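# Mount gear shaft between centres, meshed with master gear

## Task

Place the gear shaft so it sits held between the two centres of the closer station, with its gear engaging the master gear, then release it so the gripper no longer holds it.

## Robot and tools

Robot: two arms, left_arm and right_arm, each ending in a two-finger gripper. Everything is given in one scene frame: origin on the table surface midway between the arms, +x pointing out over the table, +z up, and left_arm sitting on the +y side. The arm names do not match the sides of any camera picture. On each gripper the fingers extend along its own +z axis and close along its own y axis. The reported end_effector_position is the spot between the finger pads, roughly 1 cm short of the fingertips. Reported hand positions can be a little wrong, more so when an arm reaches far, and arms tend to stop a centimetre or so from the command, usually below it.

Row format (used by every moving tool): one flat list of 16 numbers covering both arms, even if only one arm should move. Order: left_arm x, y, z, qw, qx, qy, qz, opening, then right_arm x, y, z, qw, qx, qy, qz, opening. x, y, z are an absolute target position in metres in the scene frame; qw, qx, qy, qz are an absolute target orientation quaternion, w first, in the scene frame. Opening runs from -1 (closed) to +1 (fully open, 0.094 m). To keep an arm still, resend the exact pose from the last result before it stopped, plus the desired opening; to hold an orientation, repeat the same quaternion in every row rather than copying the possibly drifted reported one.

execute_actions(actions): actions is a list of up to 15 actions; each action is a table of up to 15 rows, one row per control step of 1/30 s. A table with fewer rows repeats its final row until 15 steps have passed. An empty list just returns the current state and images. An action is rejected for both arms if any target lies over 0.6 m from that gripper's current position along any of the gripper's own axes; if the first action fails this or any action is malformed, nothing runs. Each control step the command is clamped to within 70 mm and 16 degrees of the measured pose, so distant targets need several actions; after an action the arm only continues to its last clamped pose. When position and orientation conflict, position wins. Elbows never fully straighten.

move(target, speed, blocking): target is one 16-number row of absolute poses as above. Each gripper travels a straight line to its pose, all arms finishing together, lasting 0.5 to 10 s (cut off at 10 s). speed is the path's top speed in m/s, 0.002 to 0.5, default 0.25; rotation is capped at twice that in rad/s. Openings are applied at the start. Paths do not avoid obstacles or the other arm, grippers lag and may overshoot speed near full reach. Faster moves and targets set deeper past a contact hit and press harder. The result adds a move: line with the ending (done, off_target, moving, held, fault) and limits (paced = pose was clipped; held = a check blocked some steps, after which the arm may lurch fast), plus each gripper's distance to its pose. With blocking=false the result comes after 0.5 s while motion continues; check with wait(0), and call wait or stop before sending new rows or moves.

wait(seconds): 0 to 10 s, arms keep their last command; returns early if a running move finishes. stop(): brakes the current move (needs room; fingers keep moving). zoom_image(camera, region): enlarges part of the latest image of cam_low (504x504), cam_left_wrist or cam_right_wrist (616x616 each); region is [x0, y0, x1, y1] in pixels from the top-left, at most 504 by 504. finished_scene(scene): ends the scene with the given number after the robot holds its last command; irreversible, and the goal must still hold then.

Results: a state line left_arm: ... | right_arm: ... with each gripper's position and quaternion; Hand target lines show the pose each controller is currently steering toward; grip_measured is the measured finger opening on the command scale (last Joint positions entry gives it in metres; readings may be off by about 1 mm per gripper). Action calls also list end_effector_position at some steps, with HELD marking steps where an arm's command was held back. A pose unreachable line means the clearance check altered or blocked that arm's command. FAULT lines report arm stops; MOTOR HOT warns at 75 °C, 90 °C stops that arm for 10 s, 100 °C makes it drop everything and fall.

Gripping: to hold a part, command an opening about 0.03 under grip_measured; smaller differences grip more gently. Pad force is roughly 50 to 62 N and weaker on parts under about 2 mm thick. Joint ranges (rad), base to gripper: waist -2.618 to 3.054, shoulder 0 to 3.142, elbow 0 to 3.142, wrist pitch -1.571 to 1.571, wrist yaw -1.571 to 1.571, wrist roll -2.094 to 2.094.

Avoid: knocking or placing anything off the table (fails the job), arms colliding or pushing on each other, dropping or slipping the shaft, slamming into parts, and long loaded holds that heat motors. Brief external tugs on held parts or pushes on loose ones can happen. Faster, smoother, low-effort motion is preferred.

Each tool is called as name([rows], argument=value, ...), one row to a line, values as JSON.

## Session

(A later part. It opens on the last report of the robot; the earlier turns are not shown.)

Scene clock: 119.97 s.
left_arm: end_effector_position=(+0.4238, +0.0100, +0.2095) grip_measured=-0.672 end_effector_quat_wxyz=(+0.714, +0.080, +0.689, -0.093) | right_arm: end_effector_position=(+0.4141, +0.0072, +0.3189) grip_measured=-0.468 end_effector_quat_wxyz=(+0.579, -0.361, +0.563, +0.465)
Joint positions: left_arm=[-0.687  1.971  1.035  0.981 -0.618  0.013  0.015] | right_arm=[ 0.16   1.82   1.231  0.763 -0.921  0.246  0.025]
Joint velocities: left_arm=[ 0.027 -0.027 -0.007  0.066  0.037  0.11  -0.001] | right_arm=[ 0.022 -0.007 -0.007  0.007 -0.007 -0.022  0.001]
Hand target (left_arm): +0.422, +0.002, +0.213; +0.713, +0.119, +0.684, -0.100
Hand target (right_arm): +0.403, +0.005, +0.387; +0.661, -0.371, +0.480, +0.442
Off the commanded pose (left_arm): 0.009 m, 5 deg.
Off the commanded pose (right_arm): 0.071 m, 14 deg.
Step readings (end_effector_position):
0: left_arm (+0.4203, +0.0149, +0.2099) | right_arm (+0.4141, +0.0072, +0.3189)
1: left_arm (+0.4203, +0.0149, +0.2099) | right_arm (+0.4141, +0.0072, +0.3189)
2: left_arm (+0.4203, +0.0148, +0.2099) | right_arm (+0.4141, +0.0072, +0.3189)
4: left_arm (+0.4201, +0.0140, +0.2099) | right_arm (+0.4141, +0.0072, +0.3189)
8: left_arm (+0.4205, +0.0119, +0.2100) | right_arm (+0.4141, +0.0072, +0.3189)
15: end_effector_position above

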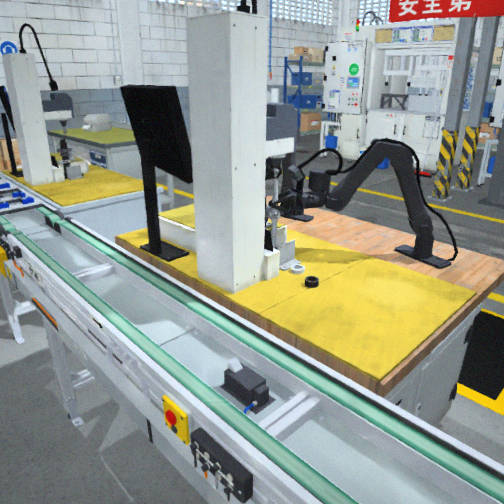

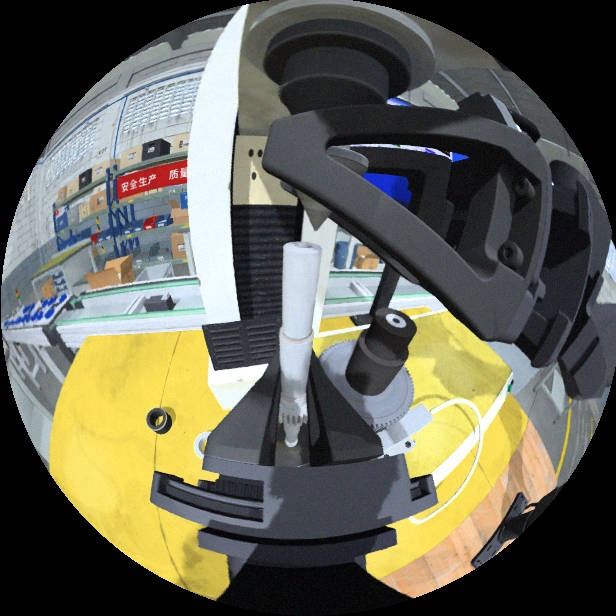

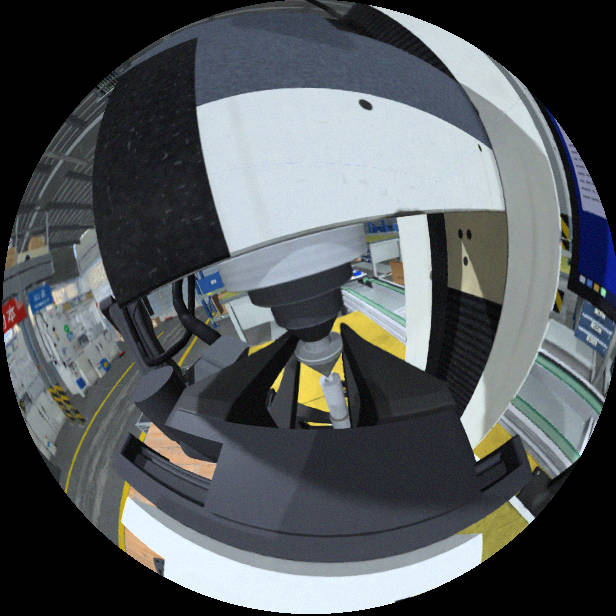

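execute_actions([
  [[0.4225,0.002,0.213,0.7126,0.123,0.6837,-0.0976,-0.71,0.411,0.009,0.390,0.664,-0.3684,0.4758,0.4437,-0.53],[0.422,0.0015,0.213,0.7129,0.1254,0.6832,-0.0951,-0.71,0.411,0.009,0.390,0.664,-0.3684,0.4758,0.4437,-0.53],[0.4215,0.001,0.213,0.7133,0.1278,0.6828,-0.0927,-0.71,0.411,0.009,0.390,0.664,-0.3684,0.4758,0.4437,-0.53],[0.421,0.0005,0.213,0.7136,0.1302,0.6823,-0.0902,-0.71,0.411,0.009,0.390,0.664,-0.3684,0.4758,0.4437,-0.53],[0.4205,0.000,0.213,0.7139,0.1326,0.6819,-0.0877,-0.71,0.411,0.009,0.390,0.664,-0.3684,0.4758,0.4437,-0.53]],
])

zoom_image(camera="cam_left_wrist", region=[240, 120, 460, 340])

zoom_image(camera="cam_right_wrist", region=[250, 290, 400, 440])

Scene clock: 121.40 s.
left_arm: end_effector_position=(+0.4234, +0.0069, +0.2094) grip_measured=-0.672 end_effector_quat_wxyz=(+0.714, +0.096, +0.687, -0.092) | right_arm: end_effector_position=(+0.4141, +0.0072, +0.3189) grip_measured=-0.468 end_effector_quat_wxyz=(+0.579, -0.361, +0.564, +0.466)
Joint positions: left_arm=[-0.685  1.971  1.034  0.982 -0.595  0.035  0.015] | right_arm=[ 0.16   1.82   1.231  0.763 -0.921  0.246  0.025]
Joint velocities: left_arm=[-0.002  0.007 -0.002  0.037 -0.066  0.022 -0.001] | right_arm=[-0.002  0.007 -0.012  0.037  0.007  0.007  0.   ]
Hand target (left_arm): +0.420, -0.000, +0.213; +0.714, +0.132, +0.682, -0.088
Hand target (right_arm): +0.403, +0.005, +0.387; +0.661, -0.371, +0.480, +0.443
Off the commanded pose (left_arm): 0.008 m, 4 deg.
Off the commanded pose (right_arm): 0.071 m, 14 deg.
Step readings (end_effector_position):
0: left_arm (+0.4243, +0.0094, +0.2096) | right_arm (+0.4141, +0.0072, +0.3189)
1: left_arm (+0.4243, +0.0094, +0.2096) | right_arm (+0.4141, +0.0072, +0.3189)
2: left_arm (+0.4243, +0.0093, +0.2096) | right_arm (+0.4141, +0.0072, +0.3189)
4: left_arm (+0.4242, +0.0090, +0.2096) | right_arm (+0.4141, +0.0072, +0.3189)
8: left_arm (+0.4240, +0.0082, +0.2096) | right_arm (+0.4141, +0.0072, +0.3189)
15: end_effector_position above

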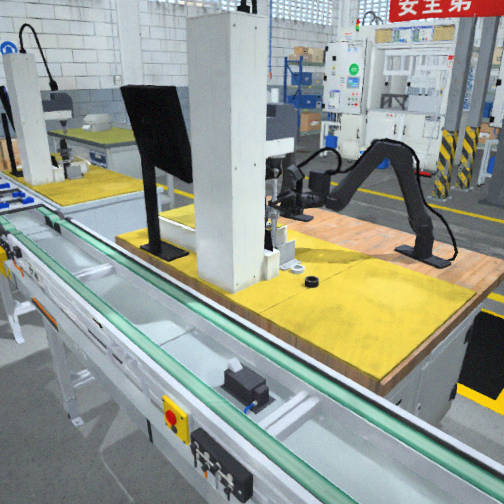

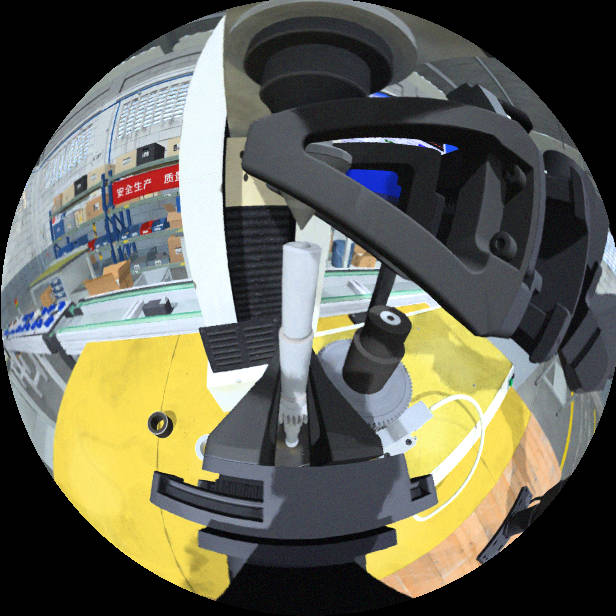

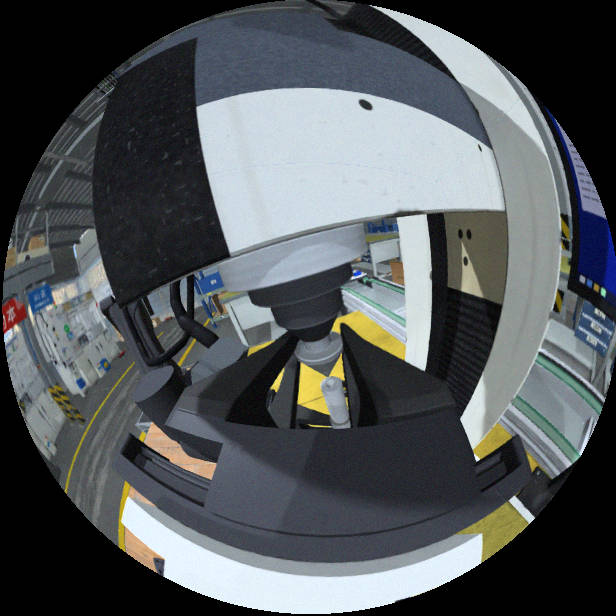

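Region (240, 120, 460, 340) of cam_left_wrist's 616x616 image, scaled by 2.291, with more detail than that image has.

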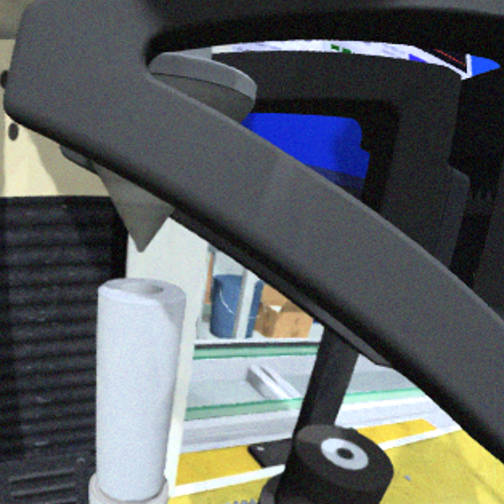

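Region (250, 290, 400, 440) of cam_right_wrist's 616x616 image, scaled by 3.360, with more detail than that image has.

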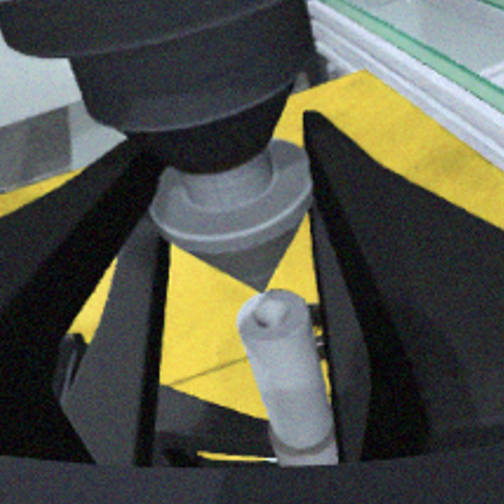

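execute_actions([
  [[0.4205,0.001,0.213,0.7139,0.130,0.6823,-0.0885,-0.71,0.411,0.009,0.385,0.662,-0.369,0.478,0.4435,-0.53],[0.4205,0.002,0.213,0.7139,0.128,0.6827,-0.089,-0.71,0.411,0.009,0.382,0.660,-0.370,0.480,0.4433,-0.53],[0.4205,0.002,0.213,0.7139,0.128,0.6827,-0.089,-0.71,0.411,0.009,0.379,0.658,-0.371,0.482,0.443,-0.53],[0.4205,0.002,0.213,0.7139,0.128,0.6827,-0.089,-0.71,0.411,0.009,0.376,0.656,-0.3715,0.484,0.443,-0.53],[0.4205,0.002,0.213,0.7139,0.128,0.6827,-0.089,-0.71,0.411,0.009,0.373,0.654,-0.372,0.487,0.4427,-0.53],[0.4205,0.002,0.213,0.7139,0.128,0.6827,-0.089,-0.71,0.411,0.009,0.370,0.652,-0.373,0.489,0.4425,-0.53],[0.4205,0.002,0.213,0.7139,0.128,0.6827,-0.089,-0.71,0.411,0.009,0.367,0.650,-0.374,0.491,0.4423,-0.53],[0.4205,0.002,0.213,0.7139,0.128,0.6827,-0.089,-0.71,0.411,0.009,0.364,0.648,-0.375,0.494,0.442,-0.53],[0.4205,0.002,0.213,0.7139,0.128,0.6827,-0.089,-0.71,0.411,0.009,0.361,0.646,-0.3755,0.496,0.442,-0.53],[0.4205,0.002,0.213,0.7139,0.128,0.6827,-0.089,-0.71,0.411,0.009,0.358,0.644,-0.376,0.498,0.4417,-0.53],[0.4205,0.002,0.213,0.7139,0.128,0.6827,-0.089,-0.71,0.411,0.009,0.355,0.642,-0.377,0.500,0.4413,-0.53],[0.4205,0.002,0.213,0.7139,0.128,0.6827,-0.089,-0.71,0.411,0.009,0.352,0.640,-0.378,0.503,0.441,-0.53],[0.4205,0.002,0.213,0.7139,0.128,0.6827,-0.089,-0.71,0.411,0.009,0.349,0.638,-0.3785,0.506,0.440,-0.53],[0.4205,0.002,0.213,0.7139,0.128,0.6827,-0.089,-0.71,0.411,0.009,0.346,0.636,-0.379,0.509,0.439,-0.53],[0.4205,0.002,0.213,0.7139,0.128,0.6827,-0.089,-0.71,0.411,0.009,0.343,0.634,-0.380,0.512,0.438,-0.53]],
])

zoom_image(camera="cam_left_wrist", region=[240, 120, 460, 340])

zoom_image(camera="cam_right_wrist", region=[250, 290, 400, 440])

Scene clock: 123.77 s.
left_arm: end_effector_position=(+0.4230, +0.0074, +0.2096) grip_measured=-0.672 end_effector_quat_wxyz=(+0.714, +0.095, +0.687, -0.093) | right_arm: end_effector_position=(+0.4143, +0.0073, +0.3064) grip_measured=-0.468 end_effector_quat_wxyz=(+0.577, -0.364, +0.567, +0.461)
Joint positions: left_arm=[-0.685  1.97   1.032  0.983 -0.595  0.033  0.015] | right_arm=[ 0.16   1.832  1.207  0.778 -0.921  0.225  0.025]
Joint velocities: left_arm=[ 0.007 -0.007 -0.002  0.007 -0.051  0.066  0.001] | right_arm=[-0.012  0.002 -0.017 -0.022  0.022 -0.11  -0.001]
Hand target (left_arm): +0.420, +0.002, +0.213; +0.714, +0.127, +0.682, -0.089
Hand target (right_arm): +0.409, +0.008, +0.342; +0.632, -0.381, +0.515, +0.437
Off the commanded pose (left_arm): 0.007 m, 4 deg.
Off the commanded pose (right_arm): 0.037 m, 10 deg.
Step readings (end_effector_position):
0: left_arm (+0.4233, +0.0068, +0.2094) | right_arm (+0.4141, +0.0072, +0.3189)
1: left_arm (+0.4233, +0.0068, +0.2094) | right_arm (+0.4143, +0.0072, +0.3185)
2: left_arm (+0.4233, +0.0068, +0.2094) | right_arm (+0.4142, +0.0073, +0.3186)
4: left_arm (+0.4233, +0.0068, +0.2094) | right_arm (+0.4142, +0.0074, +0.3184)
8: left_arm (+0.4233, +0.0068, +0.2094) | right_arm (+0.4141, +0.0075, +0.3158)
15: end_effector_position above

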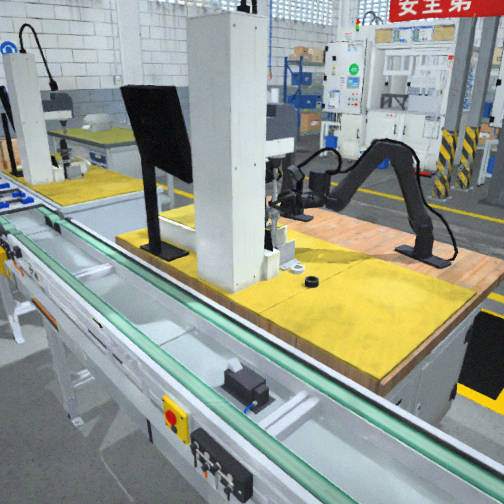

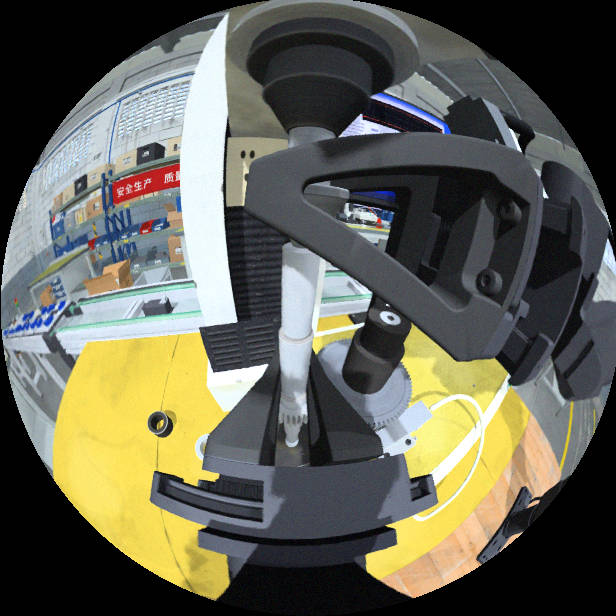

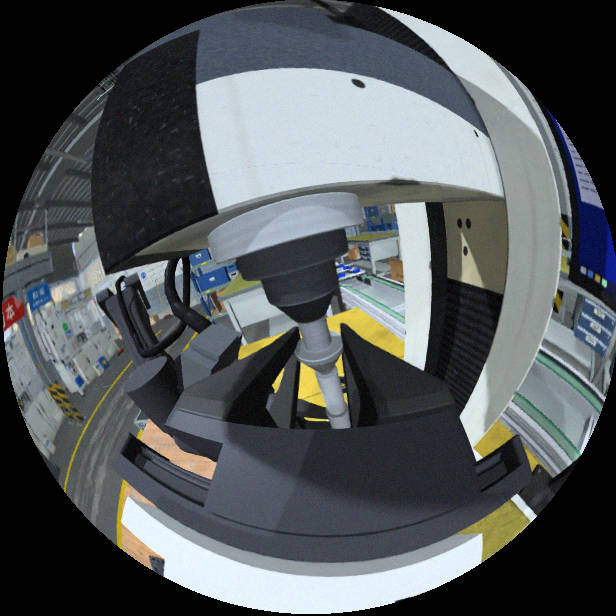

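Region (240, 120, 460, 340) of cam_left_wrist's 616x616 image, scaled by 2.291, with more detail than that image has.

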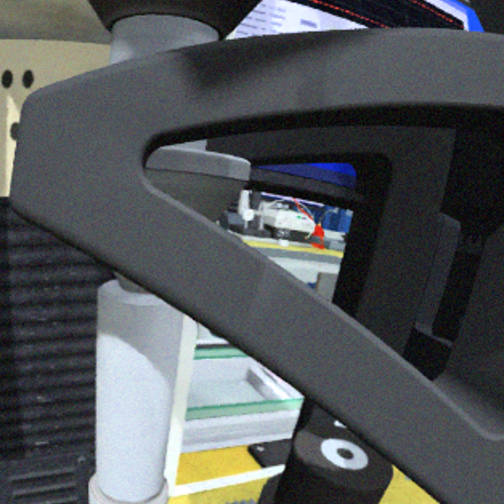

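Region (250, 290, 400, 440) of cam_right_wrist's 616x616 image, scaled by 3.360, with more detail than that image has.

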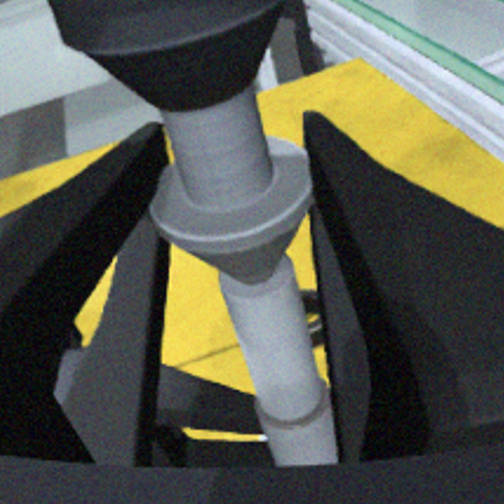

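execute_actions([
  [[0.4207,0.0025,0.213,0.714,0.124,0.6833,-0.0895,-0.71,0.411,0.009,0.340,0.628,-0.379,0.518,0.440,-0.53],[0.421,0.003,0.213,0.714,0.120,0.684,-0.090,-0.71,0.411,0.009,0.337,0.622,-0.378,0.524,0.443,-0.53],[0.4213,0.0035,0.213,0.714,0.116,0.6845,-0.090,-0.71,0.411,0.009,0.334,0.616,-0.377,0.530,0.445,-0.53],[0.4216,0.004,0.2135,0.714,0.112,0.685,-0.091,-0.71,0.411,0.009,0.331,0.610,-0.376,0.536,0.447,-0.53],[0.4219,0.0045,0.2135,0.714,0.108,0.6853,-0.091,-0.71,0.411,0.009,0.329,0.604,-0.375,0.542,0.449,-0.53],[0.4222,0.005,0.2135,0.714,0.104,0.6857,-0.092,-0.71,0.411,0.009,0.327,0.598,-0.373,0.548,0.452,-0.53],[0.4225,0.006,0.214,0.714,0.100,0.686,-0.092,-0.71,0.411,0.009,0.325,0.592,-0.371,0.553,0.455,-0.53],[0.4225,0.006,0.214,0.714,0.100,0.686,-0.092,-0.71,0.411,0.009,0.325,0.592,-0.371,0.553,0.455,-0.53],[0.4225,0.006,0.214,0.714,0.100,0.686,-0.092,-0.71,0.411,0.009,0.325,0.592,-0.371,0.553,0.455,-0.53],[0.4225,0.006,0.214,0.714,0.100,0.686,-0.092,-0.71,0.411,0.009,0.325,0.592,-0.371,0.553,0.455,-0.49],[0.4225,0.006,0.214,0.714,0.100,0.686,-0.092,-0.71,0.411,0.009,0.325,0.592,-0.371,0.553,0.455,-0.45],[0.4225,0.006,0.214,0.714,0.100,0.686,-0.092,-0.71,0.411,0.009,0.325,0.592,-0.371,0.553,0.455,-0.38],[0.4225,0.006,0.214,0.714,0.100,0.686,-0.092,-0.71,0.411,0.009,0.325,0.592,-0.371,0.553,0.455,-0.30],[0.4225,0.006,0.214,0.714,0.100,0.686,-0.092,-0.71,0.411,0.009,0.325,0.592,-0.371,0.553,0.455,-0.22],[0.4225,0.006,0.214,0.714,0.100,0.686,-0.092,-0.71,0.411,0.009,0.325,0.592,-0.371,0.553,0.455,-0.15]],
  [[0.4225,0.006,0.214,0.714,0.100,0.686,-0.092,-0.68,0.411,0.009,0.325,0.592,-0.371,0.553,0.455,-0.15],[0.4225,0.006,0.214,0.714,0.100,0.686,-0.092,-0.65,0.411,0.009,0.325,0.592,-0.371,0.553,0.455,-0.15],[0.4225,0.006,0.214,0.714,0.100,0.686,-0.092,-0.60,0.411,0.009,0.325,0.592,-0.371,0.553,0.455,-0.15],[0.4225,0.006,0.214,0.714,0.100,0.686,-0.092,-0.52,0.411,0.009,0.325,0.592,-0.371,0.553,0.455,-0.15],[0.4225,0.006,0.214,0.714,0.100,0.686,-0.092,-0.44,0.411,0.009,0.325,0.592,-0.371,0.553,0.455,-0.15],[0.4225,0.006,0.214,0.714,0.100,0.686,-0.092,-0.36,0.411,0.009,0.325,0.592,-0.371,0.553,0.455,-0.15],[0.4225,0.006,0.214,0.714,0.100,0.686,-0.092,-0.30,0.411,0.009,0.325,0.592,-0.371,0.553,0.455,-0.15]],
])

Scene clock: 126.40 s.
left_arm: end_effector_position=(+0.4231, +0.0075, +0.2083) grip_measured=-0.302 end_effector_quat_wxyz=(+0.713, +0.096, +0.689, -0.090) | right_arm: end_effector_position=(+0.4148, +0.0072, +0.3051) grip_measured=-0.151 end_effector_quat_wxyz=(+0.577, -0.364, +0.569, +0.460)
Joint positions: left_arm=[-0.685  1.97   1.032  0.976 -0.596  0.035  0.033] | right_arm=[ 0.16   1.832  1.207  0.77  -0.92   0.221  0.04 ]
Joint velocities: left_arm=[-0.022  0.002 -0.002  0.022 -0.037 -0.022 -0.001] | right_arm=[ 0.007  0.022 -0.002  0.037 -0.007  0.051 -0.001]
Hand target (left_arm): +0.422, +0.006, +0.214; +0.714, +0.100, +0.686, -0.092
Hand target (right_arm): +0.411, +0.009, +0.325; +0.592, -0.371, +0.553, +0.455
Off the commanded pose (left_arm): 0.006 m, 1 deg.
Off the commanded pose (right_arm): 0.020 m, 3 deg.
Step readings (end_effector_position; steps 1 to 15: 1st action; 16 to 30: 2nd action):
0: left_arm (+0.4230, +0.0074, +0.2096) | right_arm (+0.4143, +0.0073, +0.3064)
1: left_arm (+0.4230, +0.0074, +0.2096) | right_arm (+0.4143, +0.0073, +0.3064)
2: left_arm (+0.4230, +0.0074, +0.2096) | right_arm (+0.4143, +0.0073, +0.3064)
4: left_arm (+0.4231, +0.0075, +0.2096) | right_arm (+0.4144, +0.0073, +0.3062)
8: left_arm (+0.4231, +0.0076, +0.2096) | right_arm (+0.4145, +0.0074, +0.3050)
15: left_arm (+0.4231, +0.0076, +0.2096) | right_arm (+0.4147, +0.0073, +0.3050)
16: left_arm (+0.4231, +0.0076, +0.2096) | right_arm (+0.4147, +0.0073, +0.3050)
17: left_arm (+0.4231, +0.0077, +0.2096) | right_arm (+0.4147, +0.0073, +0.3050)
19: left_arm (+0.4231, +0.0076, +0.2096) | right_arm (+0.4148, +0.0073, +0.3050)
23: left_arm (+0.4231, +0.0075, +0.2085) | right_arm (+0.4148, +0.0073, +0.3050)
30: end_effector_position above

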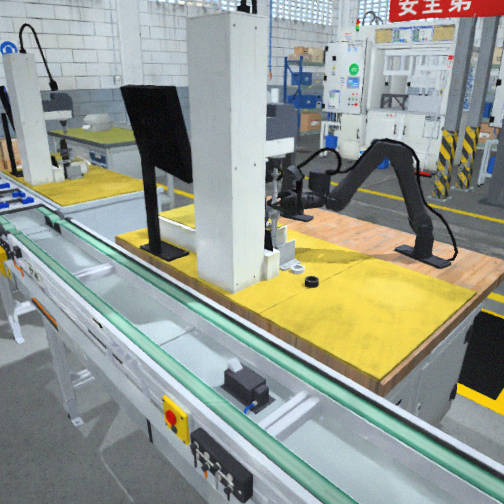

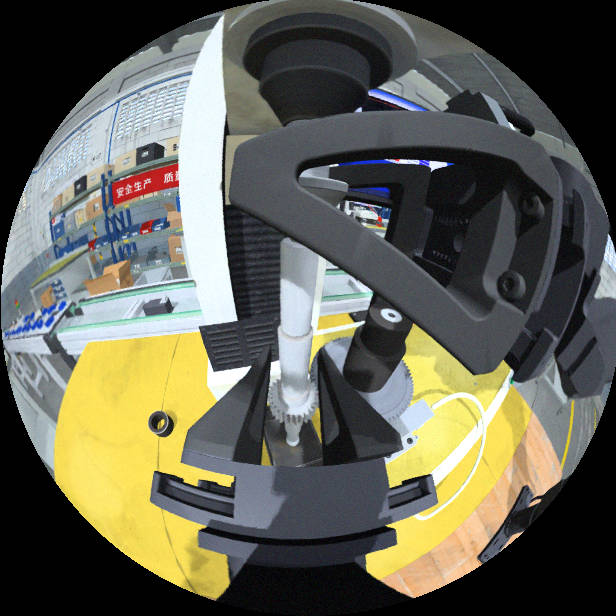

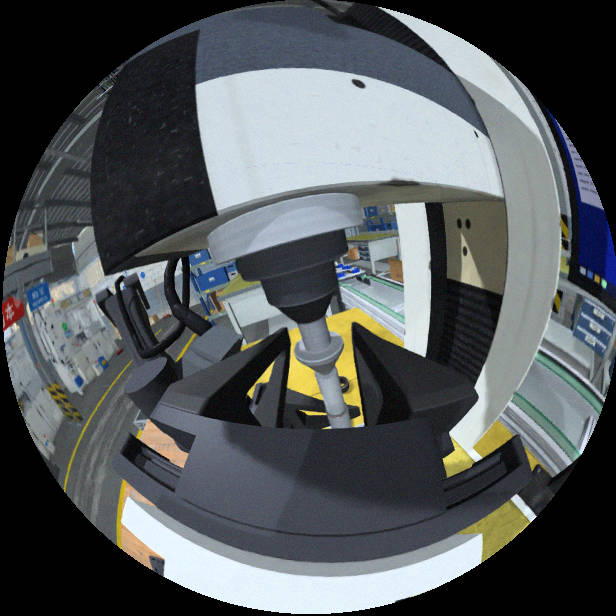

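execute_actions([
  [[0.420,0.0067,0.214,0.714,0.100,0.686,-0.092,-0.30,0.410,0.006,0.325,0.592,-0.371,0.553,0.455,-0.15],[0.417,0.0075,0.214,0.714,0.100,0.686,-0.092,-0.30,0.409,0.003,0.325,0.592,-0.371,0.553,0.455,-0.15],[0.414,0.0083,0.214,0.714,0.100,0.686,-0.092,-0.30,0.408,0.000,0.325,0.592,-0.371,0.553,0.455,-0.15],[0.410,0.0094,0.215,0.714,0.100,0.686,-0.092,-0.30,0.4067,-0.004,0.325,0.592,-0.371,0.553,0.455,-0.15],[0.406,0.0105,0.215,0.714,0.100,0.686,-0.092,-0.30,0.4054,-0.008,0.325,0.592,-0.371,0.553,0.455,-0.15],[0.402,0.0115,0.215,0.714,0.100,0.686,-0.092,-0.30,0.4041,-0.012,0.325,0.592,-0.371,0.553,0.455,-0.15],[0.398,0.0126,0.215,0.714,0.100,0.686,-0.092,-0.30,0.4028,-0.016,0.325,0.592,-0.371,0.553,0.455,-0.15],[0.394,0.0137,0.215,0.714,0.100,0.686,-0.092,-0.30,0.4015,-0.020,0.325,0.592,-0.371,0.553,0.455,-0.15],[0.390,0.0148,0.216,0.714,0.100,0.686,-0.092,-0.30,0.4002,-0.024,0.325,0.592,-0.371,0.553,0.455,-0.15],[0.386,0.0158,0.216,0.714,0.100,0.686,-0.092,-0.30,0.3989,-0.028,0.325,0.592,-0.371,0.553,0.455,-0.15],[0.382,0.0169,0.216,0.714,0.100,0.686,-0.092,-0.30,0.3976,-0.032,0.325,0.592,-0.371,0.553,0.455,-0.15],[0.378,0.018,0.216,0.714,0.100,0.686,-0.092,-0.30,0.3963,-0.036,0.325,0.592,-0.371,0.553,0.455,-0.15],[0.374,0.019,0.216,0.714,0.100,0.686,-0.092,-0.30,0.395,-0.040,0.325,0.592,-0.371,0.553,0.455,-0.15],[0.370,0.020,0.216,0.714,0.100,0.686,-0.092,-0.30,0.3937,-0.044,0.325,0.592,-0.371,0.553,0.455,-0.15],[0.366,0.021,0.216,0.714,0.100,0.686,-0.092,-0.30,0.3924,-0.048,0.325,0.592,-0.371,0.553,0.455,-0.15]],
  [[0.363,0.022,0.216,0.714,0.100,0.686,-0.092,-0.30,0.391,-0.052,0.325,0.592,-0.371,0.553,0.455,-0.15],[0.360,0.023,0.216,0.714,0.100,0.686,-0.092,-0.30,0.390,-0.056,0.325,0.592,-0.371,0.553,0.455,-0.15],[0.358,0.0235,0.216,0.714,0.100,0.686,-0.092,-0.30,0.3885,-0.060,0.325,0.592,-0.371,0.553,0.455,-0.15],[0.356,0.024,0.216,0.714,0.100,0.686,-0.092,-0.30,0.387,-0.064,0.325,0.592,-0.371,0.553,0.455,-0.15],[0.355,0.024,0.216,0.714,0.100,0.686,-0.092,-0.30,0.386,-0.068,0.325,0.592,-0.371,0.553,0.455,-0.15],[0.355,0.024,0.216,0.714,0.100,0.686,-0.092,-0.30,0.385,-0.071,0.325,0.592,-0.371,0.553,0.455,-0.15]],
])

zoom_image(camera="cam_left_wrist", region=[200, 130, 450, 430])

Scene clock: 129.70 s.
left_arm: end_effector_position=(+0.3598, +0.0219, +0.1996) grip_measured=-0.302 end_effector_quat_wxyz=(+0.702, +0.111, +0.698, -0.082) | right_arm: end_effector_position=(+0.3921, -0.0685, +0.3139) grip_measured=-0.151 end_effector_quat_wxyz=(+0.584, -0.365, +0.565, +0.455)
Joint positions: left_arm=[-0.796  1.813  0.804  1.01  -0.698  0.042  0.033] | right_arm=[-0.023  1.685  1.043  0.852 -1.092  0.275  0.04 ]
Joint velocities: left_arm=[ 0.002  0.007 -0.012  0.007  0.022 -0.007 -0.   ] | right_arm=[-0.012  0.002 -0.012 -0.037 -0.051 -0.051  0.   ]
Hand target (left_arm): +0.355, +0.024, +0.215; +0.714, +0.100, +0.686, -0.092
Hand target (right_arm): +0.385, -0.070, +0.325; +0.591, -0.371, +0.553, +0.454
Off the commanded pose (left_arm): 0.017 m, 3 deg.
Off the commanded pose (right_arm): 0.013 m, 2 deg.
Step readings (end_effector_position; steps 1 to 15: 1st action; 16 to 30: 2nd action):
0: left_arm (+0.4231, +0.0075, +0.2083) | right_arm (+0.4148, +0.0072, +0.3051)
1: left_arm (+0.4231, +0.0075, +0.2083) | right_arm (+0.4148, +0.0072, +0.3051)
2: left_arm (+0.4230, +0.0076, +0.2079) | right_arm (+0.4148, +0.0072, +0.3051)
4: left_arm (+0.4218, +0.0088, +0.2054) | right_arm (+0.4140, +0.0068, +0.3062)
8: left_arm (+0.4096, +0.0127, +0.1961) | right_arm (+0.4092, -0.0033, +0.3097)
15: left_arm (+0.3792, +0.0151, +0.1953) | right_arm (+0.4039, -0.0361, +0.3128)
16: left_arm (+0.3752, +0.0159, +0.1960) | right_arm (+0.4029, -0.0403, +0.3126)
17: left_arm (+0.3714, +0.0166, +0.1966) | right_arm (+0.4019, -0.0444, +0.3124)
19: left_arm (+0.3652, +0.0181, +0.1976) | right_arm (+0.3998, -0.0523, +0.3119)
23: left_arm (+0.3596, +0.0200, +0.1991) | right_arm (+0.3960, -0.0666, +0.3117)
30: end_effector_position above

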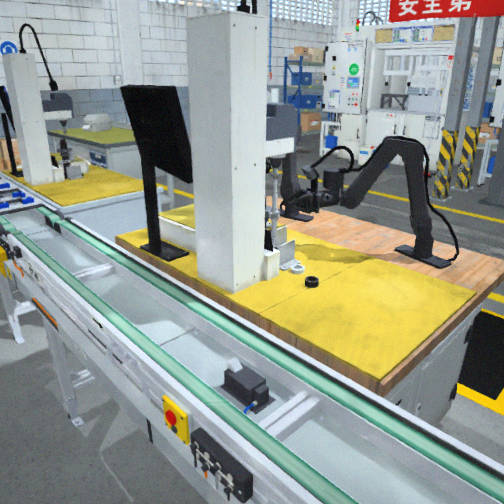

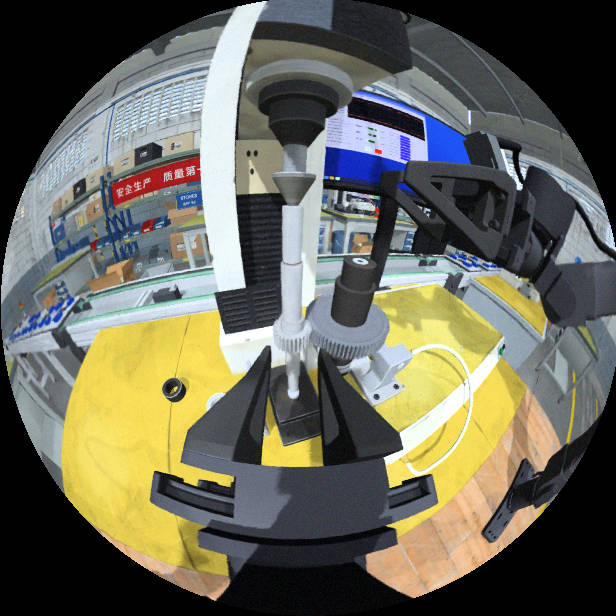

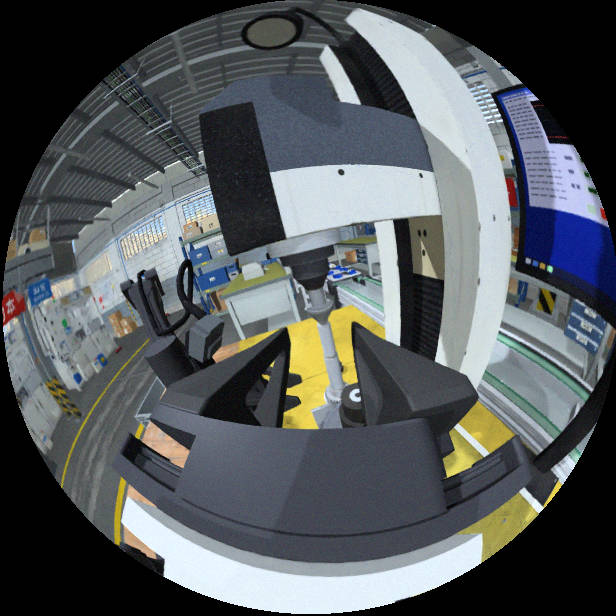

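Region (200, 130, 450, 430) of cam_left_wrist's 616x616 image, scaled by 1.680, with more detail than that image has.

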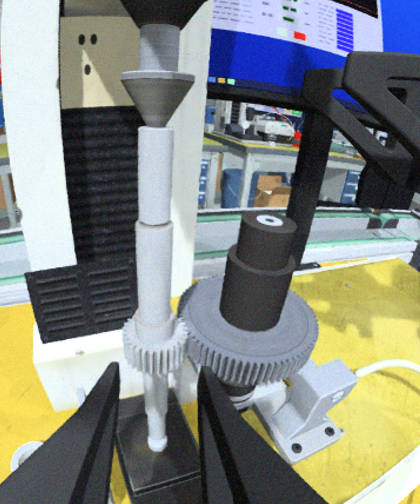

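zoom_image(camera="cam_left_wrist", region=[260, 290, 350, 410])

zoom_image(camera="cam_left_wrist", region=[255, 160, 335, 240])

Region (260, 290, 350, 410) of cam_left_wrist's 616x616 image, scaled by 4.200, with more detail than that image has; it fills the left 378 columns of this view, and the rest is white.

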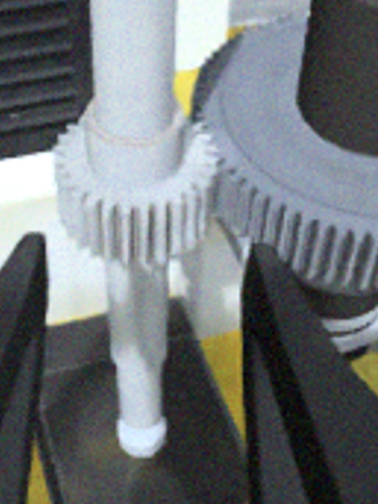

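Region (255, 160, 335, 240) of cam_left_wrist's 616x616 image, scaled by 6.300, with more detail than that image has.

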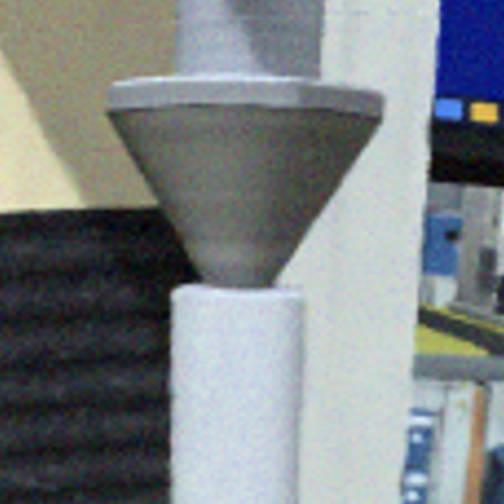

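The shaft is seated on both centres and in mesh with the master gear.

finished_scene(scene=2)

The scene is finished: the task was done.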